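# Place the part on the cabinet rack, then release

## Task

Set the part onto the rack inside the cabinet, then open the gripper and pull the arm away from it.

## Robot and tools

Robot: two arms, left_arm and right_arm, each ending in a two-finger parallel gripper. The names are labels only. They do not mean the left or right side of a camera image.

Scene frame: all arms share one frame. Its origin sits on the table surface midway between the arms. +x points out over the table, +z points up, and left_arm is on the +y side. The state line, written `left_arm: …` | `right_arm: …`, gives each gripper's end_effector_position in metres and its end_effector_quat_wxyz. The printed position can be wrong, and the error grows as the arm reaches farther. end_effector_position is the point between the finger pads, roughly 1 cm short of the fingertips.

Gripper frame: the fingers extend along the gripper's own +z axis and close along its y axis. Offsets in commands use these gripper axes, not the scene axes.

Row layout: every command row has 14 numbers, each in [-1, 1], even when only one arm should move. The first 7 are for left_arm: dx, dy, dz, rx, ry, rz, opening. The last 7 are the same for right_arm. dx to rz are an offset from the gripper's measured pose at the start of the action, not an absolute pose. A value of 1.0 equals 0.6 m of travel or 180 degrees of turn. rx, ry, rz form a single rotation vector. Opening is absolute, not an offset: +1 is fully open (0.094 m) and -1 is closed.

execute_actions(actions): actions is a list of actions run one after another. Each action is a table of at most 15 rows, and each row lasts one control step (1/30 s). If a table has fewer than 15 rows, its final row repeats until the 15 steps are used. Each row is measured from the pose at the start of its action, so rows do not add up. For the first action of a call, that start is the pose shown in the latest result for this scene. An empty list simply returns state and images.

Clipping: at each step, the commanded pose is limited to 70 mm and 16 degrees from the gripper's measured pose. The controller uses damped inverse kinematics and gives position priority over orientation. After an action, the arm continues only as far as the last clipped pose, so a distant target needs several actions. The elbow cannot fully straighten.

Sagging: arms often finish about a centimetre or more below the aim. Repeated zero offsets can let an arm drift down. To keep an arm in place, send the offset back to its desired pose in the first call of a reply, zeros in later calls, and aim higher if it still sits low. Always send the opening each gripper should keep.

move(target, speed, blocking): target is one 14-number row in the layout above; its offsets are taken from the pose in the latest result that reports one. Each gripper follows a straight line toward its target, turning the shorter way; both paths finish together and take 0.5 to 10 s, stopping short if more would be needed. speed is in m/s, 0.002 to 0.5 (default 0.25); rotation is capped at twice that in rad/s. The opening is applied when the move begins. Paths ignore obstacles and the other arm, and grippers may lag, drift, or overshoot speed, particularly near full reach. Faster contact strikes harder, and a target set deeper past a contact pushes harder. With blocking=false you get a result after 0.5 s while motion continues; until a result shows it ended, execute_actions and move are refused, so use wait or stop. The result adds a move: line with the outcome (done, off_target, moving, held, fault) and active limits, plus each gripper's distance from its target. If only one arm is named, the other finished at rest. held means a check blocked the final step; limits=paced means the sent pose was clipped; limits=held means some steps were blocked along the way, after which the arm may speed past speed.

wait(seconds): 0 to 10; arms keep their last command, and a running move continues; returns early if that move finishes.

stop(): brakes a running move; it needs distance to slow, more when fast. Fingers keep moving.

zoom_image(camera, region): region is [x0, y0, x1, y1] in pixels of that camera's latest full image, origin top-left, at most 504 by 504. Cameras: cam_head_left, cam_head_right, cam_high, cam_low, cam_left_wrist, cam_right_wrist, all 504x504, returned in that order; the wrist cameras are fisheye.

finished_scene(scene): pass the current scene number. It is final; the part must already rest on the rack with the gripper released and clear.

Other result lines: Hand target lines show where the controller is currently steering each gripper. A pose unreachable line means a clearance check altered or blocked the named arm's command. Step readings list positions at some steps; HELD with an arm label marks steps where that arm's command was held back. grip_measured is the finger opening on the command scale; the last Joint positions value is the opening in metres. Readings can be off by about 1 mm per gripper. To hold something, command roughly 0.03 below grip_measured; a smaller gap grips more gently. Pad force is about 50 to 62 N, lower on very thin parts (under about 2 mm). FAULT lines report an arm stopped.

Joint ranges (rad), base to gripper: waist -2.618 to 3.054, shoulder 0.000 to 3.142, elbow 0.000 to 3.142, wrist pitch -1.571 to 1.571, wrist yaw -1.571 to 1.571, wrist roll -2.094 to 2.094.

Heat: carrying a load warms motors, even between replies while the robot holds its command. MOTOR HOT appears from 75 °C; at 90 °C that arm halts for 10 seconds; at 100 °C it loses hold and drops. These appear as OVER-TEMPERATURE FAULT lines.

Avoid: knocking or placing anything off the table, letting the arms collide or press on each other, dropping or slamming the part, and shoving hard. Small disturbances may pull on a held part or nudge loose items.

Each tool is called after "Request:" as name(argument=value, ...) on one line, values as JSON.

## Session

Request:
execute_actions(actions=[])

Scene clock: 0.00 s.
left_arm: end_effector_position=(+0.2825, +0.5156, +0.1283) grip_measured=+1.000 end_effector_quat_wxyz=(+0.341, -0.597, +0.726, +0.018) | right_arm: end_effector_position=(+0.5078, +0.0387, +0.2864) grip_measured=+1.000 end_effector_quat_wxyz=(+0.600, -0.204, +0.759, +0.149)
Joint positions: left_arm=[ 0.882  1.263  0.819 -0.434  0.076 -0.544  0.094] | right_arm=[0.751 1.981 1.681 0.053 0.262 0.046 0.094]
Joint velocities: left_arm=[-0.002  0.017 -0.007 -0.022  0.066 -0.037  0.   ] | right_arm=[-0.007 -0.012 -0.007 -0.037 -0.066  0.037  0.   ]
Hand target (left_arm): +0.283, +0.517, +0.134; +0.348, -0.595, +0.724, +0.021
Hand target (right_arm): +0.507, +0.037, +0.303; +0.611, -0.198, +0.751, +0.155

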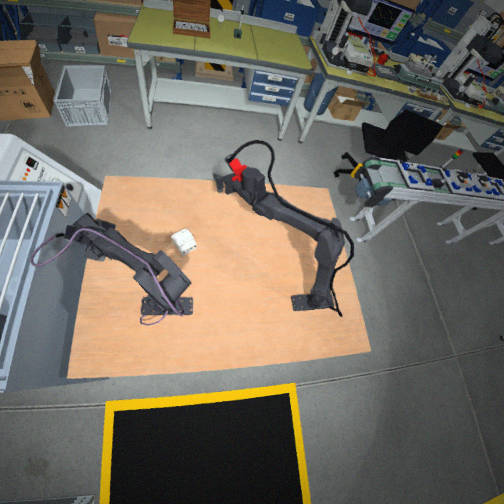

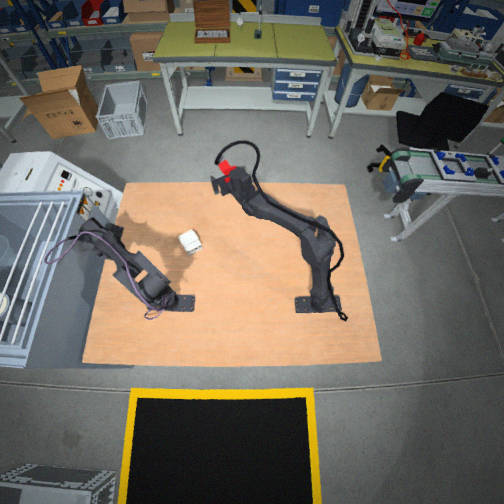

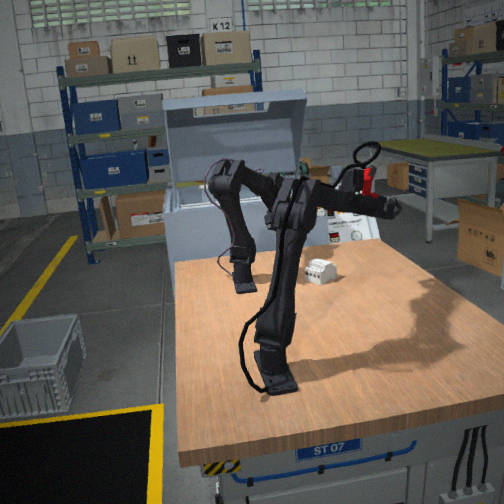

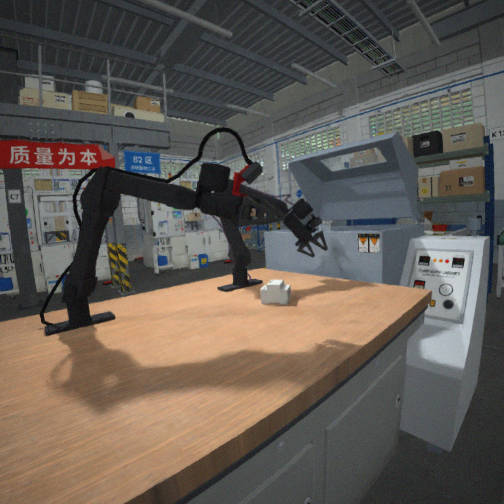

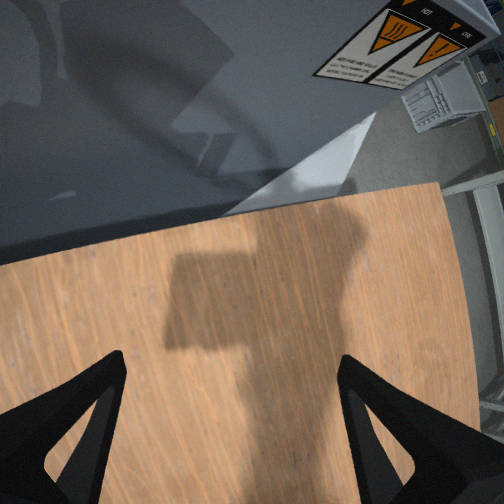

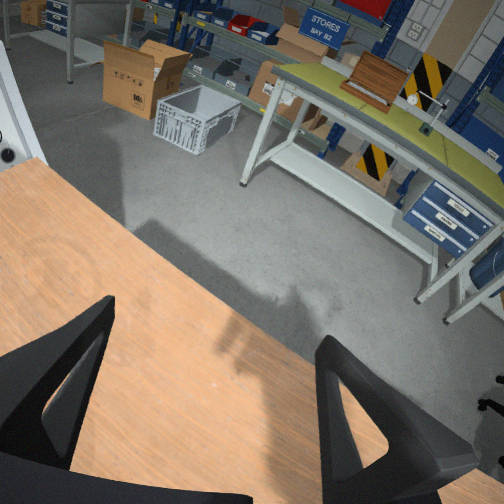

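Request:
zoom_image(camera="cam_head_right", region=[160, 212, 220, 272])

Request:
zoom_image(camera="cam_head_left", region=[154, 210, 214, 270])

Request:
zoom_image(camera="cam_high", region=[290, 240, 350, 300])

Request:
zoom_image(camera="cam_low", region=[245, 260, 305, 320])

Request:
zoom_image(camera="cam_head_right", region=[0, 150, 130, 380])

Region (160, 212, 220, 272) of cam_head_right's 504x504 image, scaled by 8.400, with more detail than that image has.

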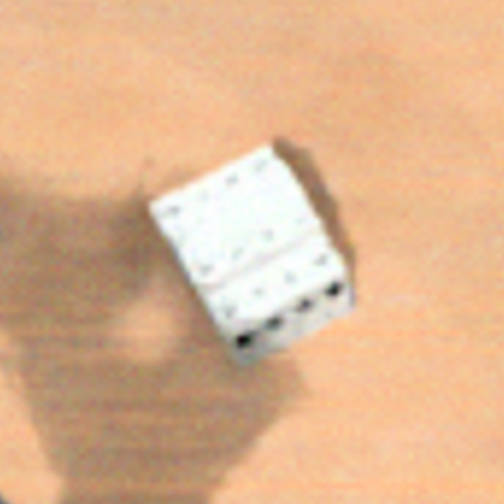

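Region (154, 210, 214, 270) of cam_head_left's 504x504 image, scaled by 8.400, with more detail than that image has.

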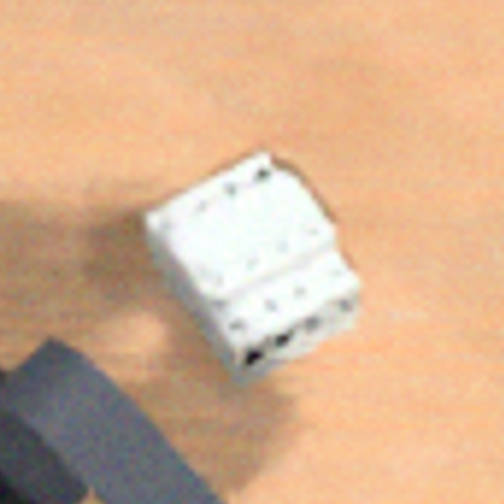

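Region (290, 240, 350, 300) of cam_high's 504x504 image, scaled by 8.400, with more detail than that image has.

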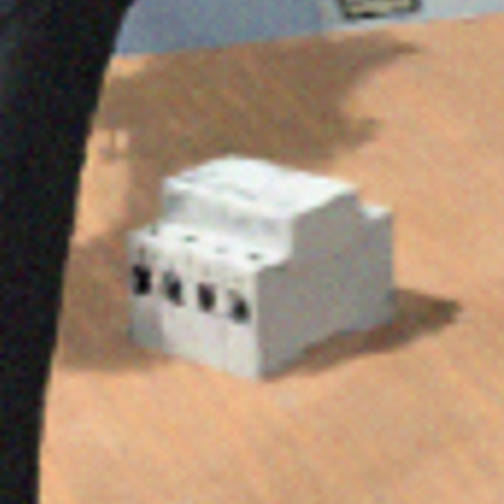

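Region (245, 260, 305, 320) of cam_low's 504x504 image, scaled by 8.400, with more detail than that image has.

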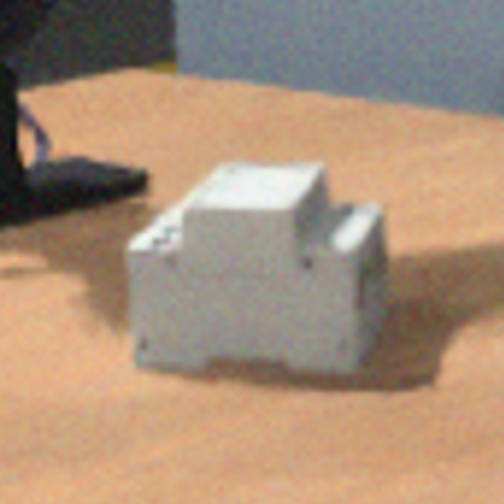

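Region (0, 150, 130, 380) of cam_head_right's 504x504 image, scaled by 2.191, with more detail than that image has; it fills the left 285 columns of this view, and the rest is white.

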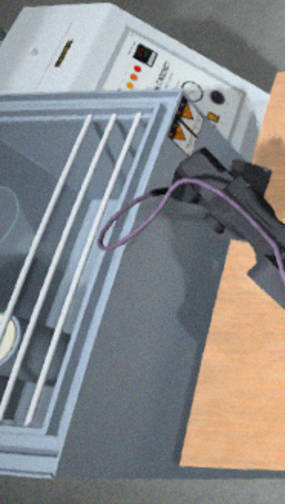

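Request:
zoom_image(camera="cam_head_right", region=[0, 180, 100, 280])

Request:
zoom_image(camera="cam_head_right", region=[0, 280, 100, 380])

Request:
zoom_image(camera="cam_head_left", region=[0, 170, 100, 270])

Request:
zoom_image(camera="cam_high", region=[150, 80, 330, 270])

Request:
zoom_image(camera="cam_low", region=[255, 120, 445, 310])

Region (0, 180, 100, 280) of cam_head_right's 504x504 image, scaled by 5.040, with more detail than that image has.

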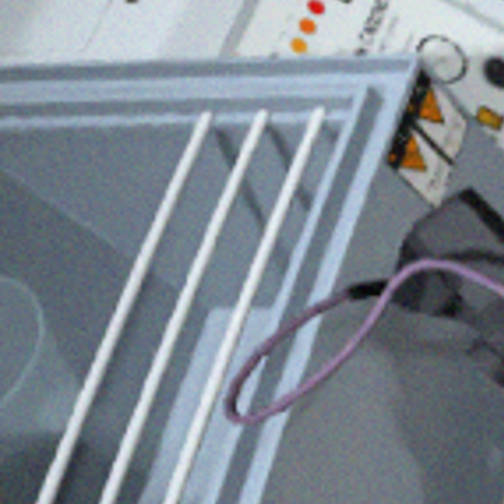

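Region (0, 280, 100, 380) of cam_head_right's 504x504 image, scaled by 5.040, with more detail than that image has.

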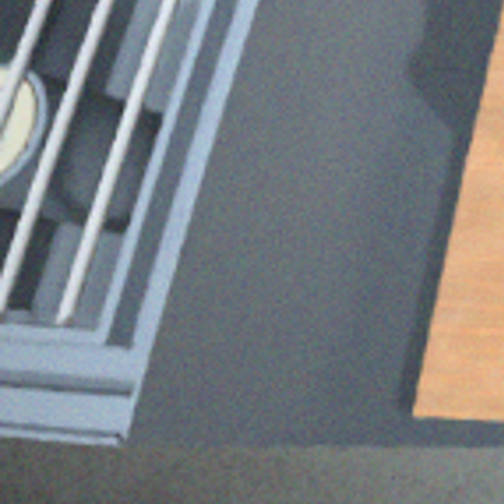

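Region (0, 170, 100, 270) of cam_head_left's 504x504 image, scaled by 5.040, with more detail than that image has.

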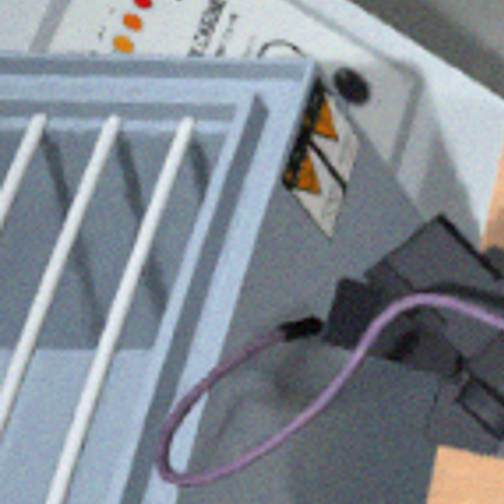

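Region (150, 80, 330, 270) of cam_high's 504x504 image, scaled by 2.653, with more detail than that image has; it fills the left 477 columns of this view, and the rest is white.

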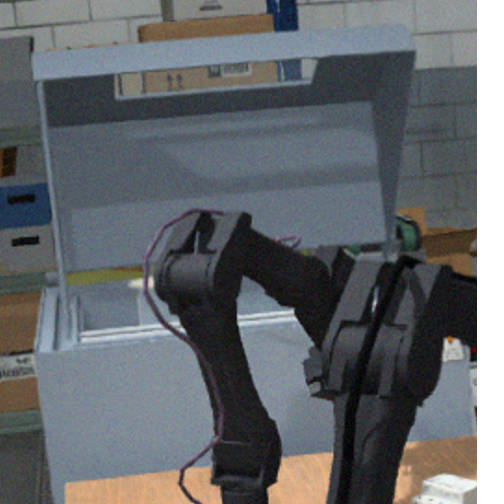

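Region (255, 120, 445, 310) of cam_low's 504x504 image, scaled by 2.653, with more detail than that image has.

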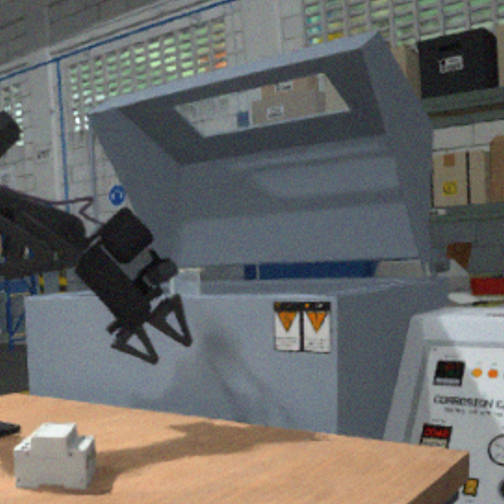

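Request:
move(target=[0.4518,-0.2065,-0.206,0.0593,-0.0288,0.2493,1,0.13,-0.178,-0.48,0,0,0,1], speed=0.45)

Scene clock: 121.77 s.
left_arm: end_effector_position=(+0.3140, +0.1892, +0.1216) grip_measured=+1.000 end_effector_quat_wxyz=(+0.384, -0.243, +0.886, +0.096) | right_arm: end_effector_position=(+0.2992, -0.1960, +0.2885) grip_measured=+1.000 end_effector_quat_wxyz=(+0.603, -0.203, +0.757, +0.150)
Joint positions: left_arm=[-0.71   1.251  0.776 -0.767 -0.759 -1.134  0.094] | right_arm=[ 0.59   0.703  0.687 -0.215  0.106  0.008  0.094]
Joint velocities: left_arm=[-0.002 -0.027  0.002 -0.081  0.051  0.007  0.   ] | right_arm=[-0.012 -0.017  0.007  0.007 -0.007 -0.022  0.   ]
Hand target (left_arm): +0.316, +0.189, +0.129; +0.392, -0.241, +0.882, +0.104
Hand target (right_arm): +0.297, -0.199, +0.284; +0.600, -0.204, +0.759, +0.148
Off the commanded pose (left_arm): 0.011 m, 2 deg.
Off the commanded pose (right_arm): 0.009 m, 1 deg.
move: off_target (left_arm)

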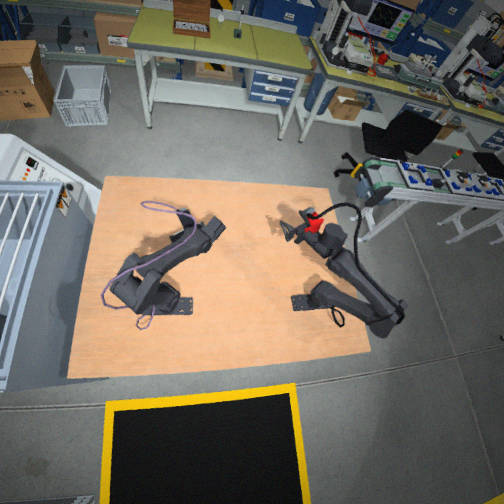

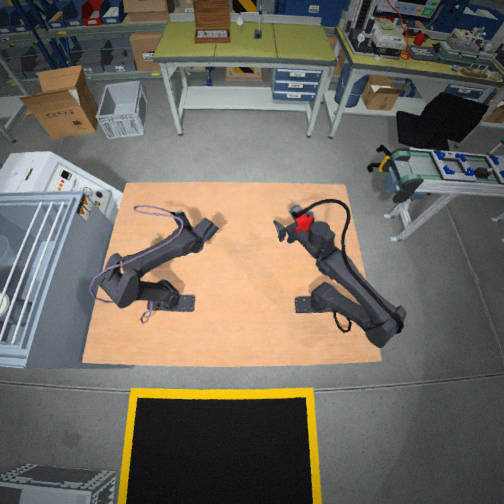

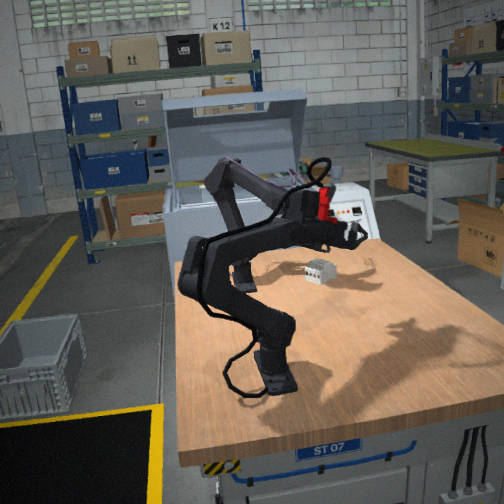

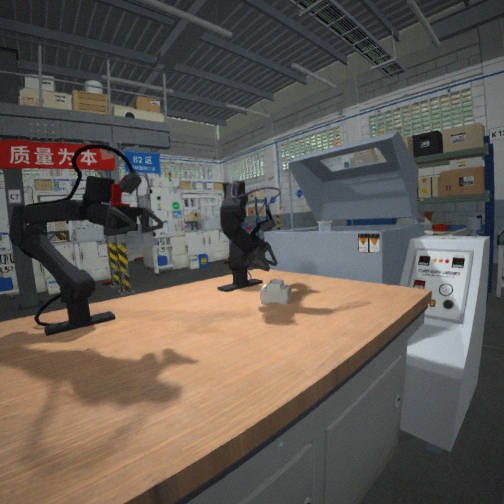

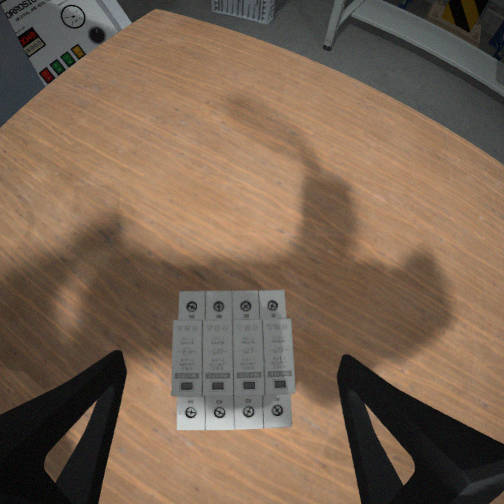

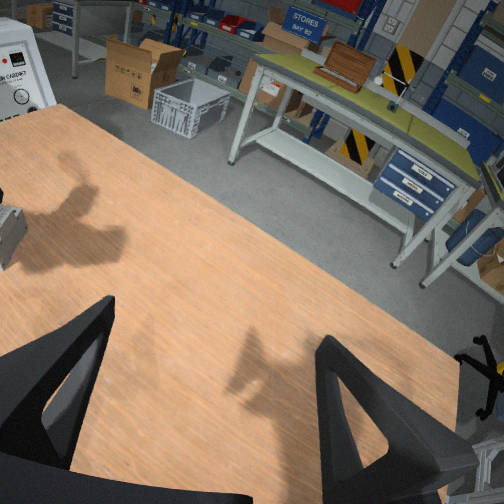

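Request:
zoom_image(camera="cam_left_wrist", region=[100, 270, 360, 450])

Region (100, 270, 360, 450) of cam_left_wrist's 504x504 image, scaled by 1.938, with more detail than that image has; it fills the top 349 rows of this view, and the rest is white.

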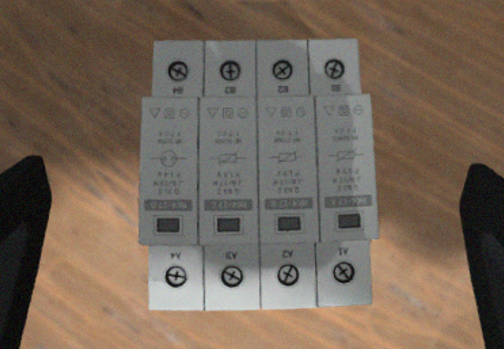

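Request:
move(target=[0.0983,0.002,0.116,-0.0138,-0.0101,-0.0031,1,0,0,0,0,0,0,1], speed=0.2)

Scene clock: 187.27 s.
left_arm: end_effector_position=(+0.3201, +0.1885, +0.0308) grip_measured=+1.000 end_effector_quat_wxyz=(+0.386, -0.251, +0.882, +0.105) | right_arm: end_effector_position=(+0.2990, -0.1959, +0.2883) grip_measured=+1.000 end_effector_quat_wxyz=(+0.602, -0.203, +0.757, +0.150)
Joint positions: left_arm=[-0.704  1.494  0.551 -0.318 -0.775 -1.152  0.094] | right_arm=[ 0.59   0.703  0.687 -0.216  0.106  0.007  0.094]
Joint velocities: left_arm=[ 0.017 -0.002  0.002 -0.007  0.022 -0.11   0.   ] | right_arm=[-0.002  0.012 -0.002 -0.081 -0.051  0.022  0.   ]
Hand target (left_arm): +0.321, +0.196, +0.031; +0.393, -0.254, +0.876, +0.117
Hand target (right_arm): +0.299, -0.196, +0.289; +0.603, -0.203, +0.757, +0.150
Off the commanded pose (left_arm): 0.006 m, 2 deg.
Off the commanded pose (right_arm): 0.000 m, 0 deg.
move: done

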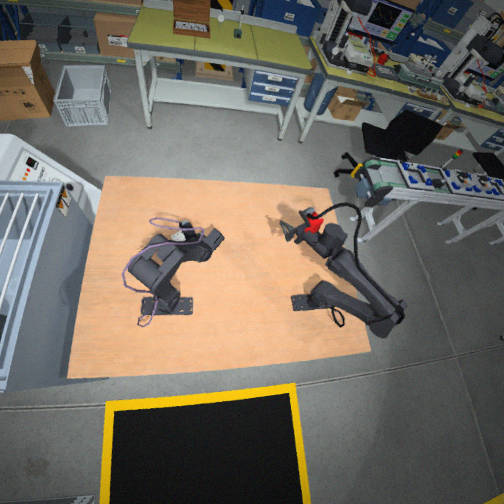

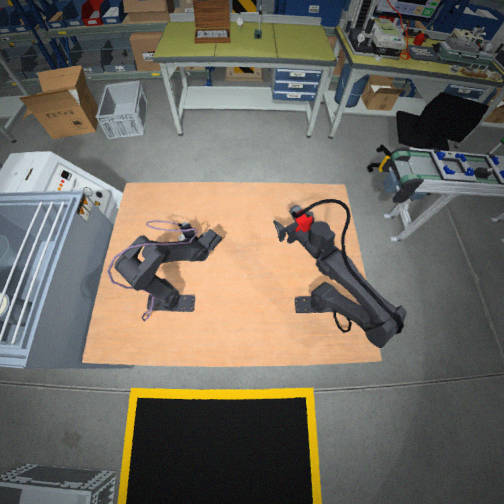

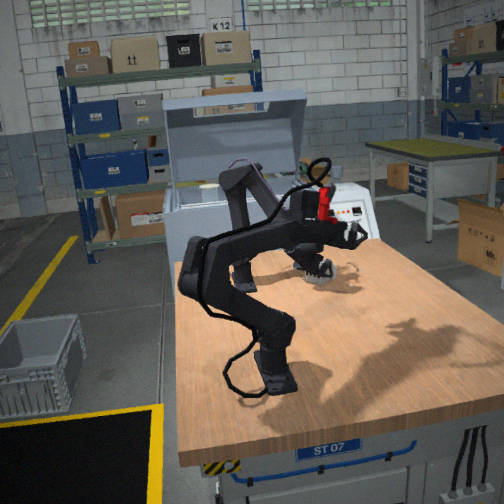

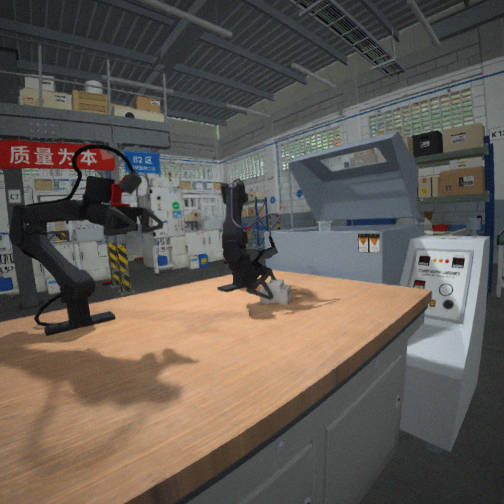

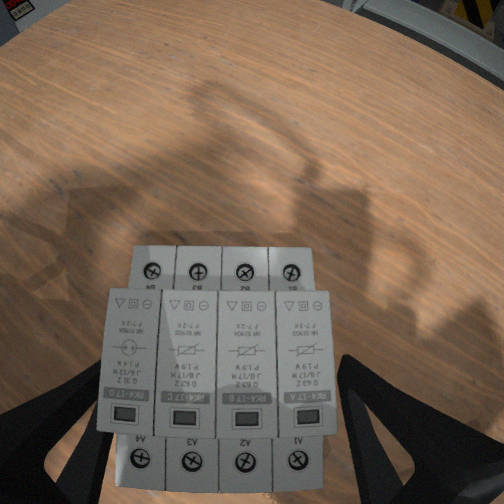

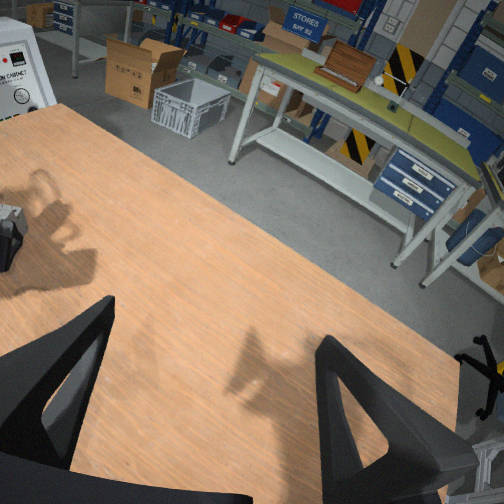

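Request:
execute_actions(actions=[[[-0.0065,0.009,0.0075,-0.007,-0.0071,-0.0003,1,0,0,0,0,0,0,1],[-0.007,0.010,0.009,-0.0072,-0.0071,-0.0005,0.98,0,0,0,0,0,0,1],[-0.0076,0.011,0.0105,-0.0075,-0.0071,-0.0007,0.96,0,0,0,0,0,0,1],[-0.0081,0.012,0.012,-0.0077,-0.007,-0.001,0.94,0,0,0,0,0,0,1],[-0.0086,0.013,0.0135,-0.008,-0.007,-0.0012,0.92,0,0,0,0,0,0,1],[-0.0092,0.014,0.015,-0.0083,-0.007,-0.0014,0.9,0,0,0,0,0,0,1],[-0.0097,0.015,0.0165,-0.0085,-0.007,-0.0016,0.88,0,0,0,0,0,0,1],[-0.0102,0.016,0.018,-0.0088,-0.007,-0.0018,0.86,0,0,0,0,0,0,1],[-0.0107,0.0165,0.0187,-0.009,-0.007,-0.002,0.84,0,0,0,0,0,0,1],[-0.0107,0.0165,0.0187,-0.009,-0.007,-0.002,0.82,0,0,0,0,0,0,1],[-0.0107,0.0165,0.0187,-0.009,-0.007,-0.002,0.8,0,0,0,0,0,0,1],[-0.0107,0.0165,0.0187,-0.009,-0.007,-0.002,0.78,0,0,0,0,0,0,1],[-0.0107,0.0165,0.0187,-0.009,-0.007,-0.002,0.76,0,0,0,0,0,0,1],[-0.0107,0.0165,0.0187,-0.009,-0.007,-0.002,0.74,0,0,0,0,0,0,1],[-0.0107,0.0165,0.0187,-0.009,-0.007,-0.002,0.72,0,0,0,0,0,0,1]]])

Scene clock: 217.63 s.
left_arm: end_effector_position=(+0.3250, +0.1981, +0.0299) grip_measured=+0.731 end_effector_quat_wxyz=(+0.388, -0.257, +0.878, +0.111) | right_arm: end_effector_position=(+0.2990, -0.1959, +0.2883) grip_measured=+1.000 end_effector_quat_wxyz=(+0.602, -0.203, +0.757, +0.150)
Joint positions: left_arm=[-0.663  1.494  0.538 -0.279 -0.775 -1.115  0.081] | right_arm=[ 0.59   0.703  0.687 -0.216  0.106  0.007  0.094]
Joint velocities: left_arm=[-0.022 -0.002  0.012  0.037 -0.051  0.037 -0.019] | right_arm=[-0.017  0.017  0.002  0.037 -0.037 -0.022  0.   ]
Hand target (left_arm): +0.326, +0.204, +0.028; +0.392, -0.258, +0.875, +0.119
Hand target (right_arm): +0.299, -0.196, +0.288; +0.602, -0.203, +0.757, +0.150
Off the commanded pose (left_arm): 0.006 m, 1 deg.
Off the commanded pose (right_arm): 0.000 m, 0 deg.
Step readings (end_effector_position):
0: left_arm (+0.3204, +0.1883, +0.0309) | right_arm (+0.2990, -0.1959, +0.2883)
1: left_arm (+0.3205, +0.1885, +0.0309) | right_arm (+0.2990, -0.1959, +0.2883)
2: left_arm (+0.3207, +0.1889, +0.0310) | right_arm (+0.2990, -0.1959, +0.2883)
4: left_arm (+0.3219, +0.1905, +0.0312) | right_arm (+0.2990, -0.1959, +0.2883)
8: left_arm (+0.3248, +0.1944, +0.0315) | right_arm (+0.2990, -0.1959, +0.2883)
15: end_effector_position above

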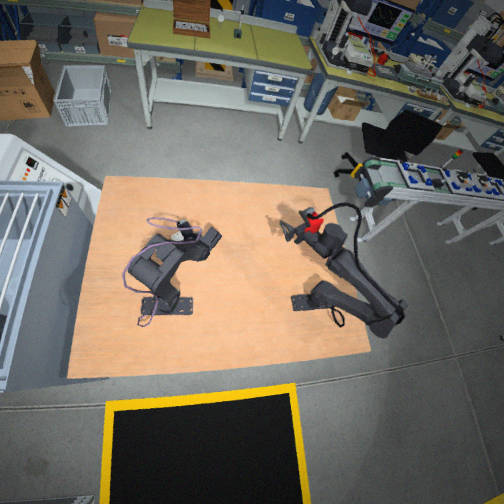

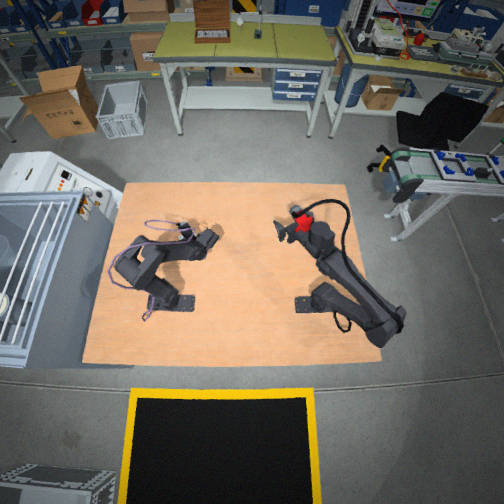

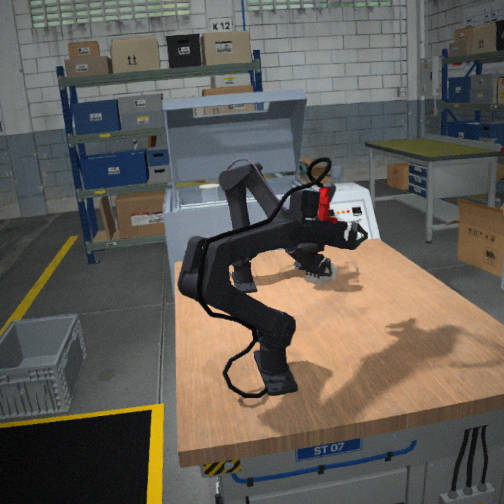

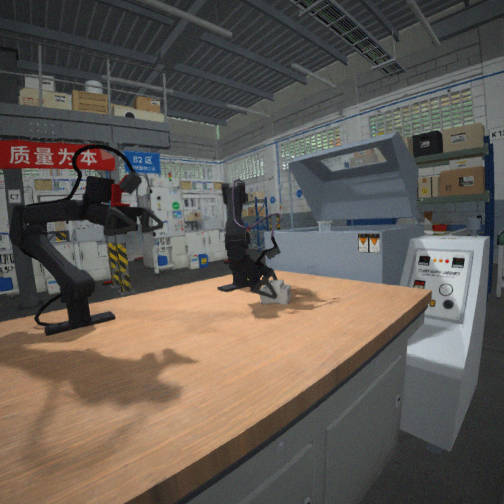

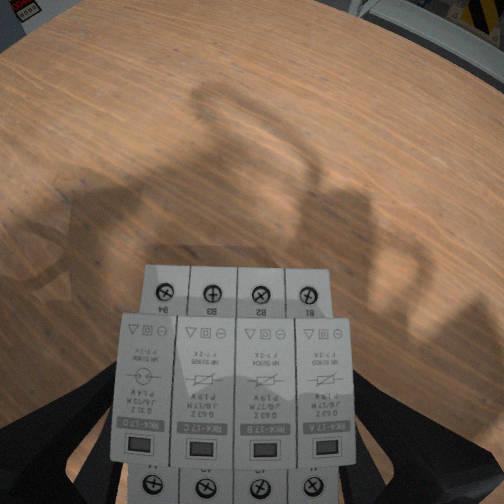

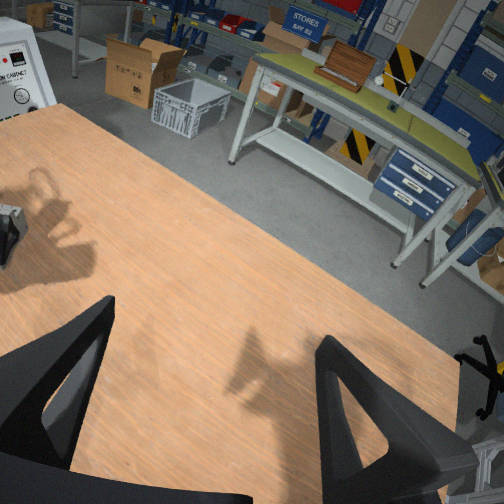

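Request:
execute_actions(actions=[[[0,0,0,0,0,0,0.69,0,0,0,0,0,0,1],[0,0,0,0,0,0,0.655,0,0,0,0,0,0,1],[0,0,0,0,0,0,0.62,0,0,0,0,0,0,1],[0,0,0,0,0,0,0.59,0,0,0,0,0,0,1],[0,0,0,0,0,0,0.565,0,0,0,0,0,0,1],[0,0,0,0,0,0,0.545,0,0,0,0,0,0,1],[0,0,0,0,0,0,0.53,0,0,0,0,0,0,1],[0,0,0,0,0,0,0.515,0,0,0,0,0,0,1],[0,0,0,0,0,0,0.5,0,0,0,0,0,0,1],[0,0,0,0,0,0,0.485,0,0,0,0,0,0,1],[0,0,0,0,0,0,0.47,0,0,0,0,0,0,1],[0,0,0,0,0,0,0.455,0,0,0,0,0,0,1],[-0.002,0,-0.002,0,-0.001,0,0.44,0,0,0,0,0,0,1],[-0.005,0,-0.0045,0,-0.003,0,0.44,0,0,0,0,0,0,1],[-0.009,0,-0.008,0,-0.005,0,0.44,0,0,0,0,0,0,1]]])

Scene clock: 283.17 s.
left_arm: end_effector_position=(+0.3256, +0.1969, +0.0297) grip_measured=+0.516 end_effector_quat_wxyz=(+0.388, -0.257, +0.879, +0.108) | right_arm: end_effector_position=(+0.2990, -0.1959, +0.2883) grip_measured=+1.000 end_effector_quat_wxyz=(+0.602, -0.203, +0.757, +0.150)
Joint positions: left_arm=[-0.663  1.494  0.538 -0.273 -0.771 -1.112  0.071] | right_arm=[ 0.59   0.703  0.687 -0.216  0.106  0.007  0.094]
Joint velocities: left_arm=[ 0.002 -0.002 -0.002  0.037 -0.095  0.022  0.001] | right_arm=[ 0.012 -0.017 -0.002  0.037  0.022 -0.007  0.   ]
Hand target (left_arm): +0.325, +0.198, +0.037; +0.395, -0.256, +0.875, +0.112
Hand target (right_arm): +0.299, -0.196, +0.288; +0.602, -0.203, +0.757, +0.150
Off the commanded pose (left_arm): 0.007 m, 1 deg.
Off the commanded pose (right_arm): 0.000 m, 0 deg.
Step readings (end_effector_position):
0: left_arm (+0.3261, +0.1972, +0.0303) | right_arm (+0.2990, -0.1959, +0.2883)
1: left_arm (+0.3260, +0.1971, +0.0302) | right_arm (+0.2990, -0.1959, +0.2883)
2: left_arm (+0.3260, +0.1970, +0.0301) | right_arm (+0.2990, -0.1959, +0.2883)
4: left_arm (+0.3259, +0.1968, +0.0299) | right_arm (+0.2990, -0.1959, +0.2883)
8: left_arm (+0.3257, +0.1968, +0.0298) | right_arm (+0.2990, -0.1959, +0.2883)
15: end_effector_position above

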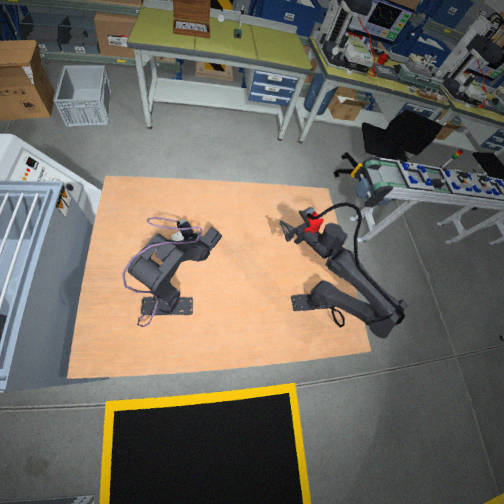

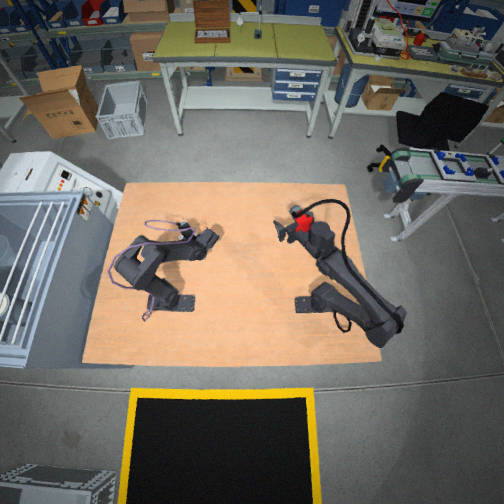

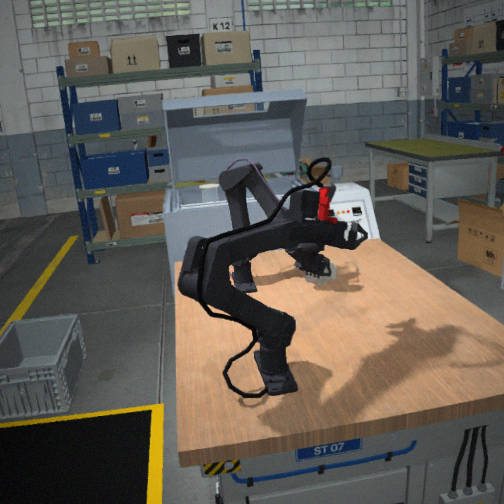

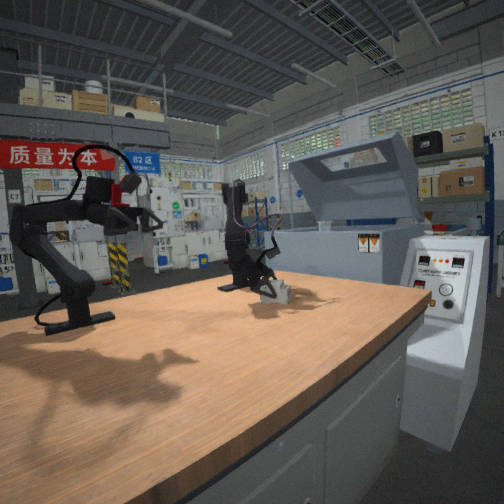

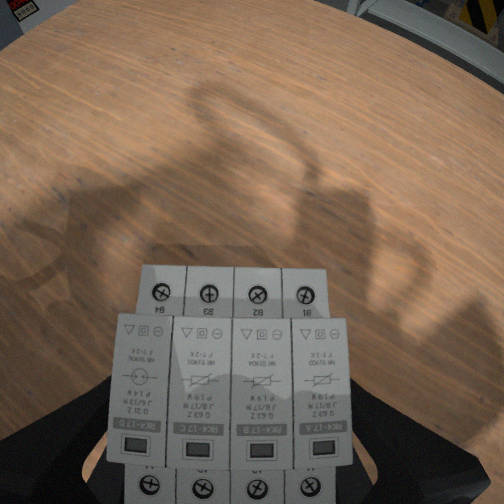

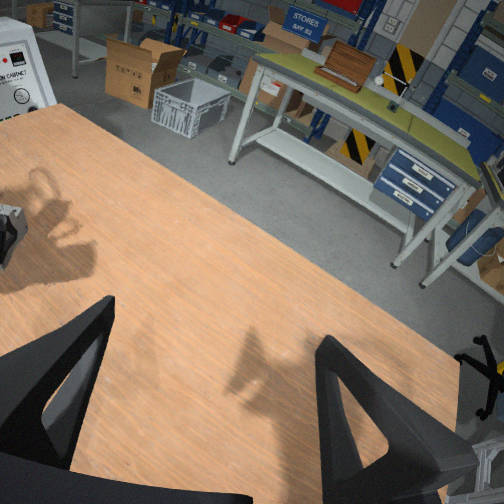

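Request:
execute_actions(actions=[])

Scene clock: 307.27 s.
left_arm: end_effector_position=(+0.3256, +0.1969, +0.0297) grip_measured=+0.516 end_effector_quat_wxyz=(+0.388, -0.257, +0.879, +0.108) | right_arm: end_effector_position=(+0.2990, -0.1959, +0.2883) grip_measured=+1.000 end_effector_quat_wxyz=(+0.602, -0.203, +0.757, +0.150)
Joint positions: left_arm=[-0.663  1.494  0.538 -0.273 -0.771 -1.112  0.071] | right_arm=[ 0.59   0.703  0.687 -0.216  0.106  0.007  0.094]
Joint velocities: left_arm=[-0.012 -0.002  0.017  0.051 -0.066 -0.051  0.   ] | right_arm=[-0.007 -0.022 -0.002 -0.051  0.066 -0.051  0.   ]
Hand target (left_arm): +0.325, +0.198, +0.037; +0.395, -0.256, +0.875, +0.112
Hand target (right_arm): +0.299, -0.196, +0.288; +0.602, -0.203, +0.757, +0.150
Off the commanded pose (left_arm): 0.007 m, 1 deg.
Off the commanded pose (right_arm): 0.000 m, 0 deg.

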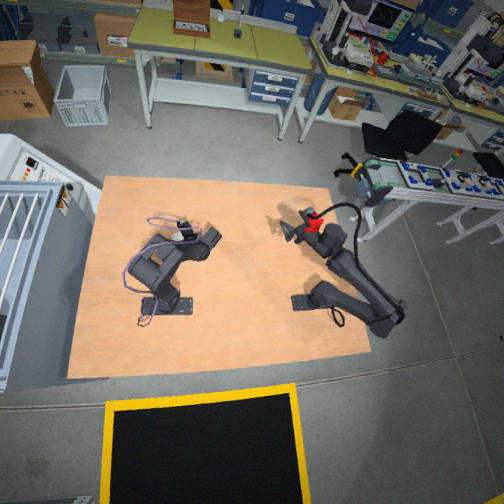

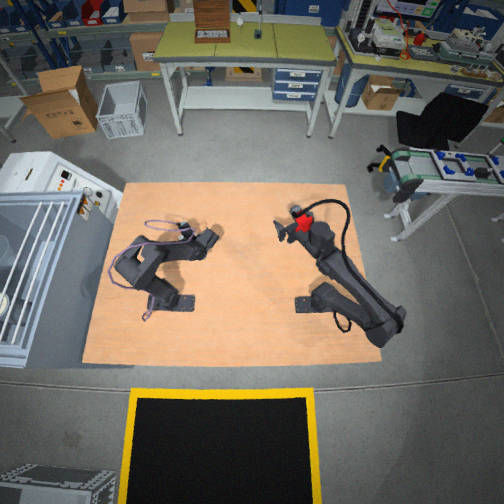

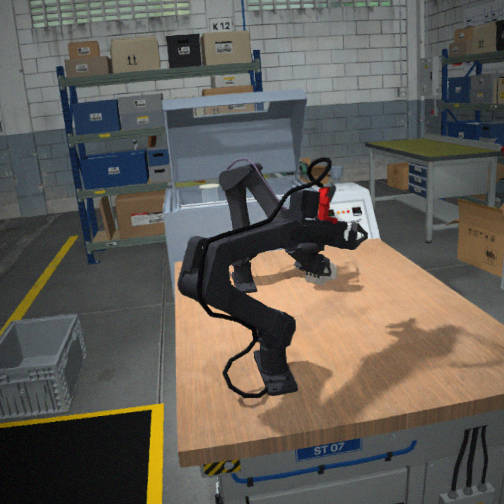

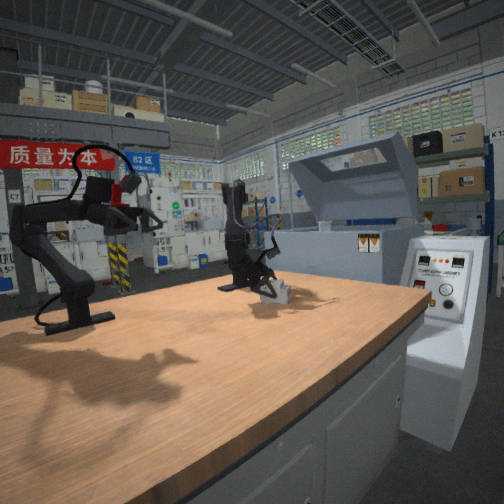

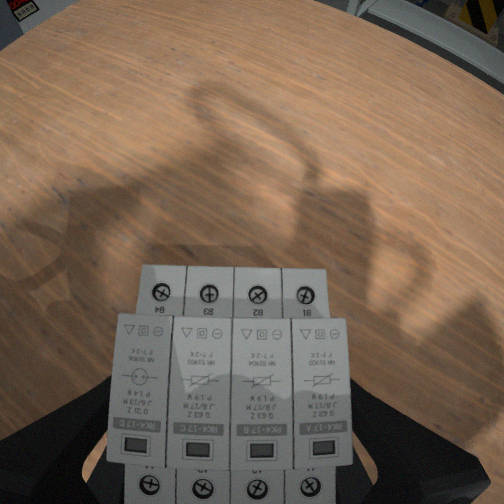

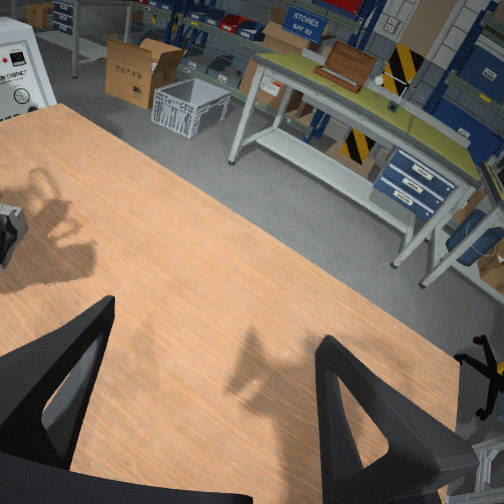

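Request:
execute_actions(actions=[[[-0.0175,0,-0.016,0,-0.009,0,0.44,0,0,0,0,0,0,1],[-0.0263,0,-0.024,0,-0.0125,0,0.44,0,0,0,0,0,0,1],[-0.0352,0,-0.0321,0,-0.016,0,0.44,0,0,0,0,0,0,1],[-0.044,0,-0.0402,0,-0.0194,0,0.44,0,0,0,0,0,0,1],[-0.0529,0,-0.0483,0,-0.0229,0,0.44,0,0,0,0,0,0,1],[-0.0619,0,-0.0563,0,-0.0264,0,0.44,0,0,0,0,0,0,1],[-0.0712,0.001,-0.0638,-0.0008,-0.03,-0.0007,0.44,0,0,0,0,0,0,1],[-0.0809,0.0028,-0.0711,-0.0018,-0.033,-0.0017,0.44,0,0,0,0,0,0,1],[-0.0908,0.0052,-0.078,-0.0033,-0.033,-0.003,0.44,0,0,0,0,0,0,1],[-0.101,0.0082,-0.0847,-0.0051,-0.033,-0.0047,0.44,0,0,0,0,0,0,1],[-0.1115,0.0121,-0.0909,-0.0074,-0.033,-0.0067,0.44,0,0,0,0,0,0,1],[-0.1224,0.0166,-0.0969,-0.01,-0.033,-0.0092,0.44,0,0,0,0,0,0,1],[-0.1335,0.0218,-0.1025,-0.0131,-0.033,-0.012,0.44,0,0,0,0,0,0,1],[-0.145,0.0278,-0.1078,-0.0166,-0.033,-0.0152,0.44,0,0,0,0,0,0,1],[-0.1567,0.0344,-0.1128,-0.0205,-0.033,-0.0187,0.44,0,0,0,0,0,0,1]],[[-0.0898,0.0328,-0.0585,-0.0174,-0.0336,-0.0146,0.44,0,0,0,0,0,0,1],[-0.0992,0.0451,-0.0613,-0.0221,-0.0337,-0.0185,0.44,0,0,0,0,0,0,1],[-0.1087,0.0573,-0.0642,-0.0268,-0.0339,-0.0224,0.44,0,0,0,0,0,0,1],[-0.1182,0.0695,-0.0671,-0.0316,-0.0341,-0.0264,0.44,0,0,0,0,0,0,1],[-0.1277,0.0818,-0.07,-0.0363,-0.0343,-0.0303,0.44,0,0,0,0,0,0,1],[-0.1371,0.094,-0.0728,-0.041,-0.0344,-0.0342,0.44,0,0,0,0,0,0,1],[-0.1466,0.1062,-0.0757,-0.0457,-0.0346,-0.0381,0.44,0,0,0,0,0,0,1],[-0.1561,0.1185,-0.0786,-0.0504,-0.0348,-0.042,0.44,0,0,0,0,0,0,1],[-0.1656,0.1307,-0.0815,-0.0551,-0.035,-0.0459,0.44,0,0,0,0,0,0,1],[-0.175,0.1429,-0.0843,-0.0598,-0.0351,-0.0498,0.44,0,0,0,0,0,0,1],[-0.1845,0.1552,-0.0872,-0.0645,-0.0353,-0.0537,0.44,0,0,0,0,0,0,1],[-0.194,0.1674,-0.0901,-0.0693,-0.0355,-0.0577,0.44,0,0,0,0,0,0,1],[-0.2035,0.1796,-0.093,-0.074,-0.0357,-0.0616,0.44,0,0,0,0,0,0,1],[-0.2129,0.1919,-0.0958,-0.0787,-0.0358,-0.0655,0.44,0,0,0,0,0,0,1],[-0.2224,0.2041,-0.0987,-0.0834,-0.036,-0.0694,0.44,0,0,0,0,0,0,1]]])

Scene clock: 428.27 s.
left_arm: end_effector_position=(+0.3065, +0.2984, +0.1991) grip_measured=+0.516 end_effector_quat_wxyz=(+0.403, -0.384, +0.815, +0.157) | right_arm: end_effector_position=(+0.2990, -0.1959, +0.2883) grip_measured=+1.000 end_effector_quat_wxyz=(+0.602, -0.203, +0.757, +0.150)
Joint positions: left_arm=[-0.361  1.078  0.93  -0.993 -0.812 -1.076  0.071] | right_arm=[ 0.59   0.703  0.687 -0.216  0.106  0.007  0.094]
Joint velocities: left_arm=[ 0.911 -0.247  0.462 -0.564  0.11   0.374 -0.   ] | right_arm=[ 0.002 -0.007 -0.012 -0.081  0.037 -0.066  0.   ]
Hand target (left_arm): +0.297, +0.324, +0.233; +0.424, -0.398, +0.792, +0.185
Hand target (right_arm): +0.299, -0.196, +0.288; +0.602, -0.203, +0.757, +0.150
Off the commanded pose (left_arm): 0.048 m, 5 deg.
Off the commanded pose (right_arm): 0.000 m, 0 deg.
Step readings (end_effector_position; steps 1 to 15: 1st action; 16 to 30: 2nd action):
0: left_arm (+0.3256, +0.1969, +0.0297) | right_arm (+0.2990, -0.1959, +0.2883)
1: left_arm (+0.3255, +0.1970, +0.0300) | right_arm (+0.2990, -0.1959, +0.2883)
2: left_arm (+0.3247, +0.1971, +0.0305) | right_arm (+0.2990, -0.1959, +0.2883)
4: left_arm (+0.3208, +0.1979, +0.0326) | right_arm (+0.2990, -0.1959, +0.2883)
8: left_arm (+0.3165, +0.1978, +0.0469) | right_arm (+0.2990, -0.1959, +0.2883)
15: left_arm (+0.3267, +0.1968, +0.0999) | right_arm (+0.2990, -0.1959, +0.2883)
16: left_arm (+0.3283, +0.1988, +0.1089) | right_arm (+0.2990, -0.1959, +0.2883)
17: left_arm (+0.3287, +0.2012, +0.1180) | right_arm (+0.2990, -0.1959, +0.2883)
19: left_arm (+0.3283, +0.2086, +0.1356) | right_arm (+0.2990, -0.1959, +0.2883)
23: left_arm (+0.3236, +0.2373, +0.1632) | right_arm (+0.2990, -0.1959, +0.2883)
30: end_effector_position above

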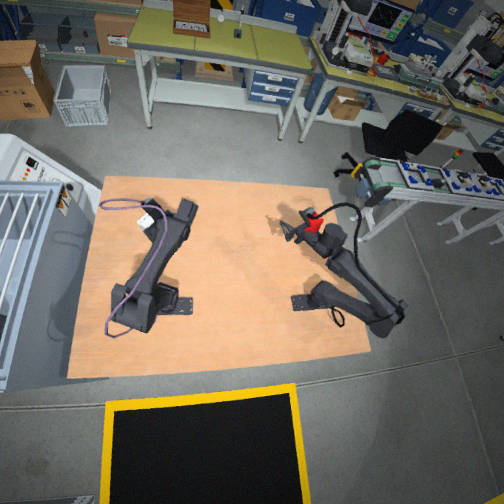

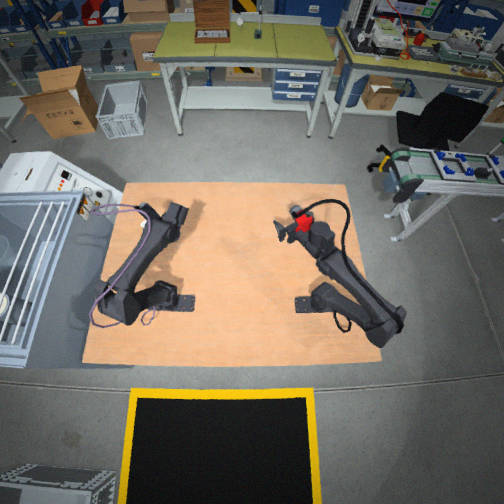

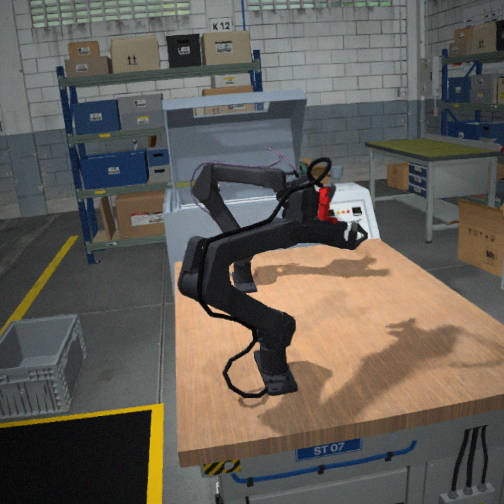

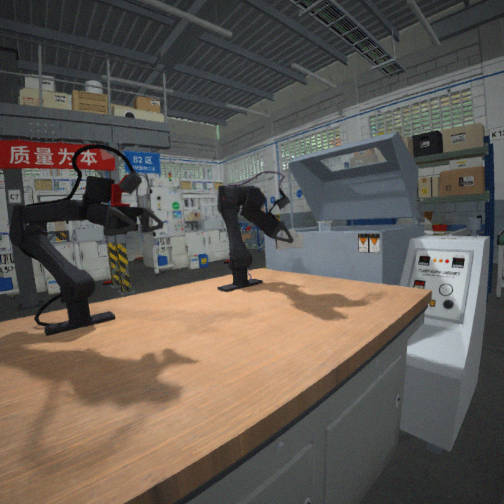

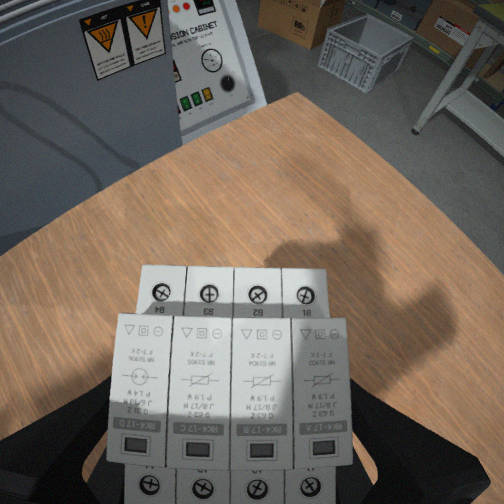

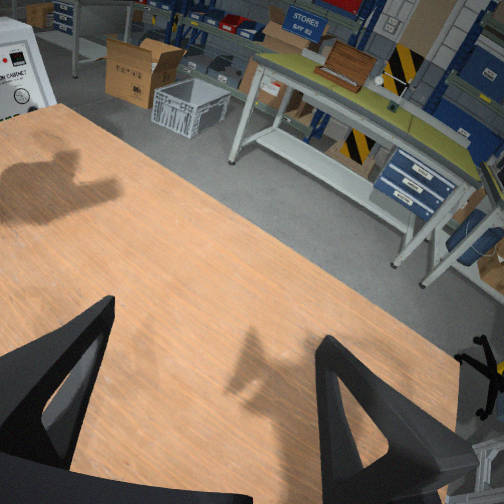

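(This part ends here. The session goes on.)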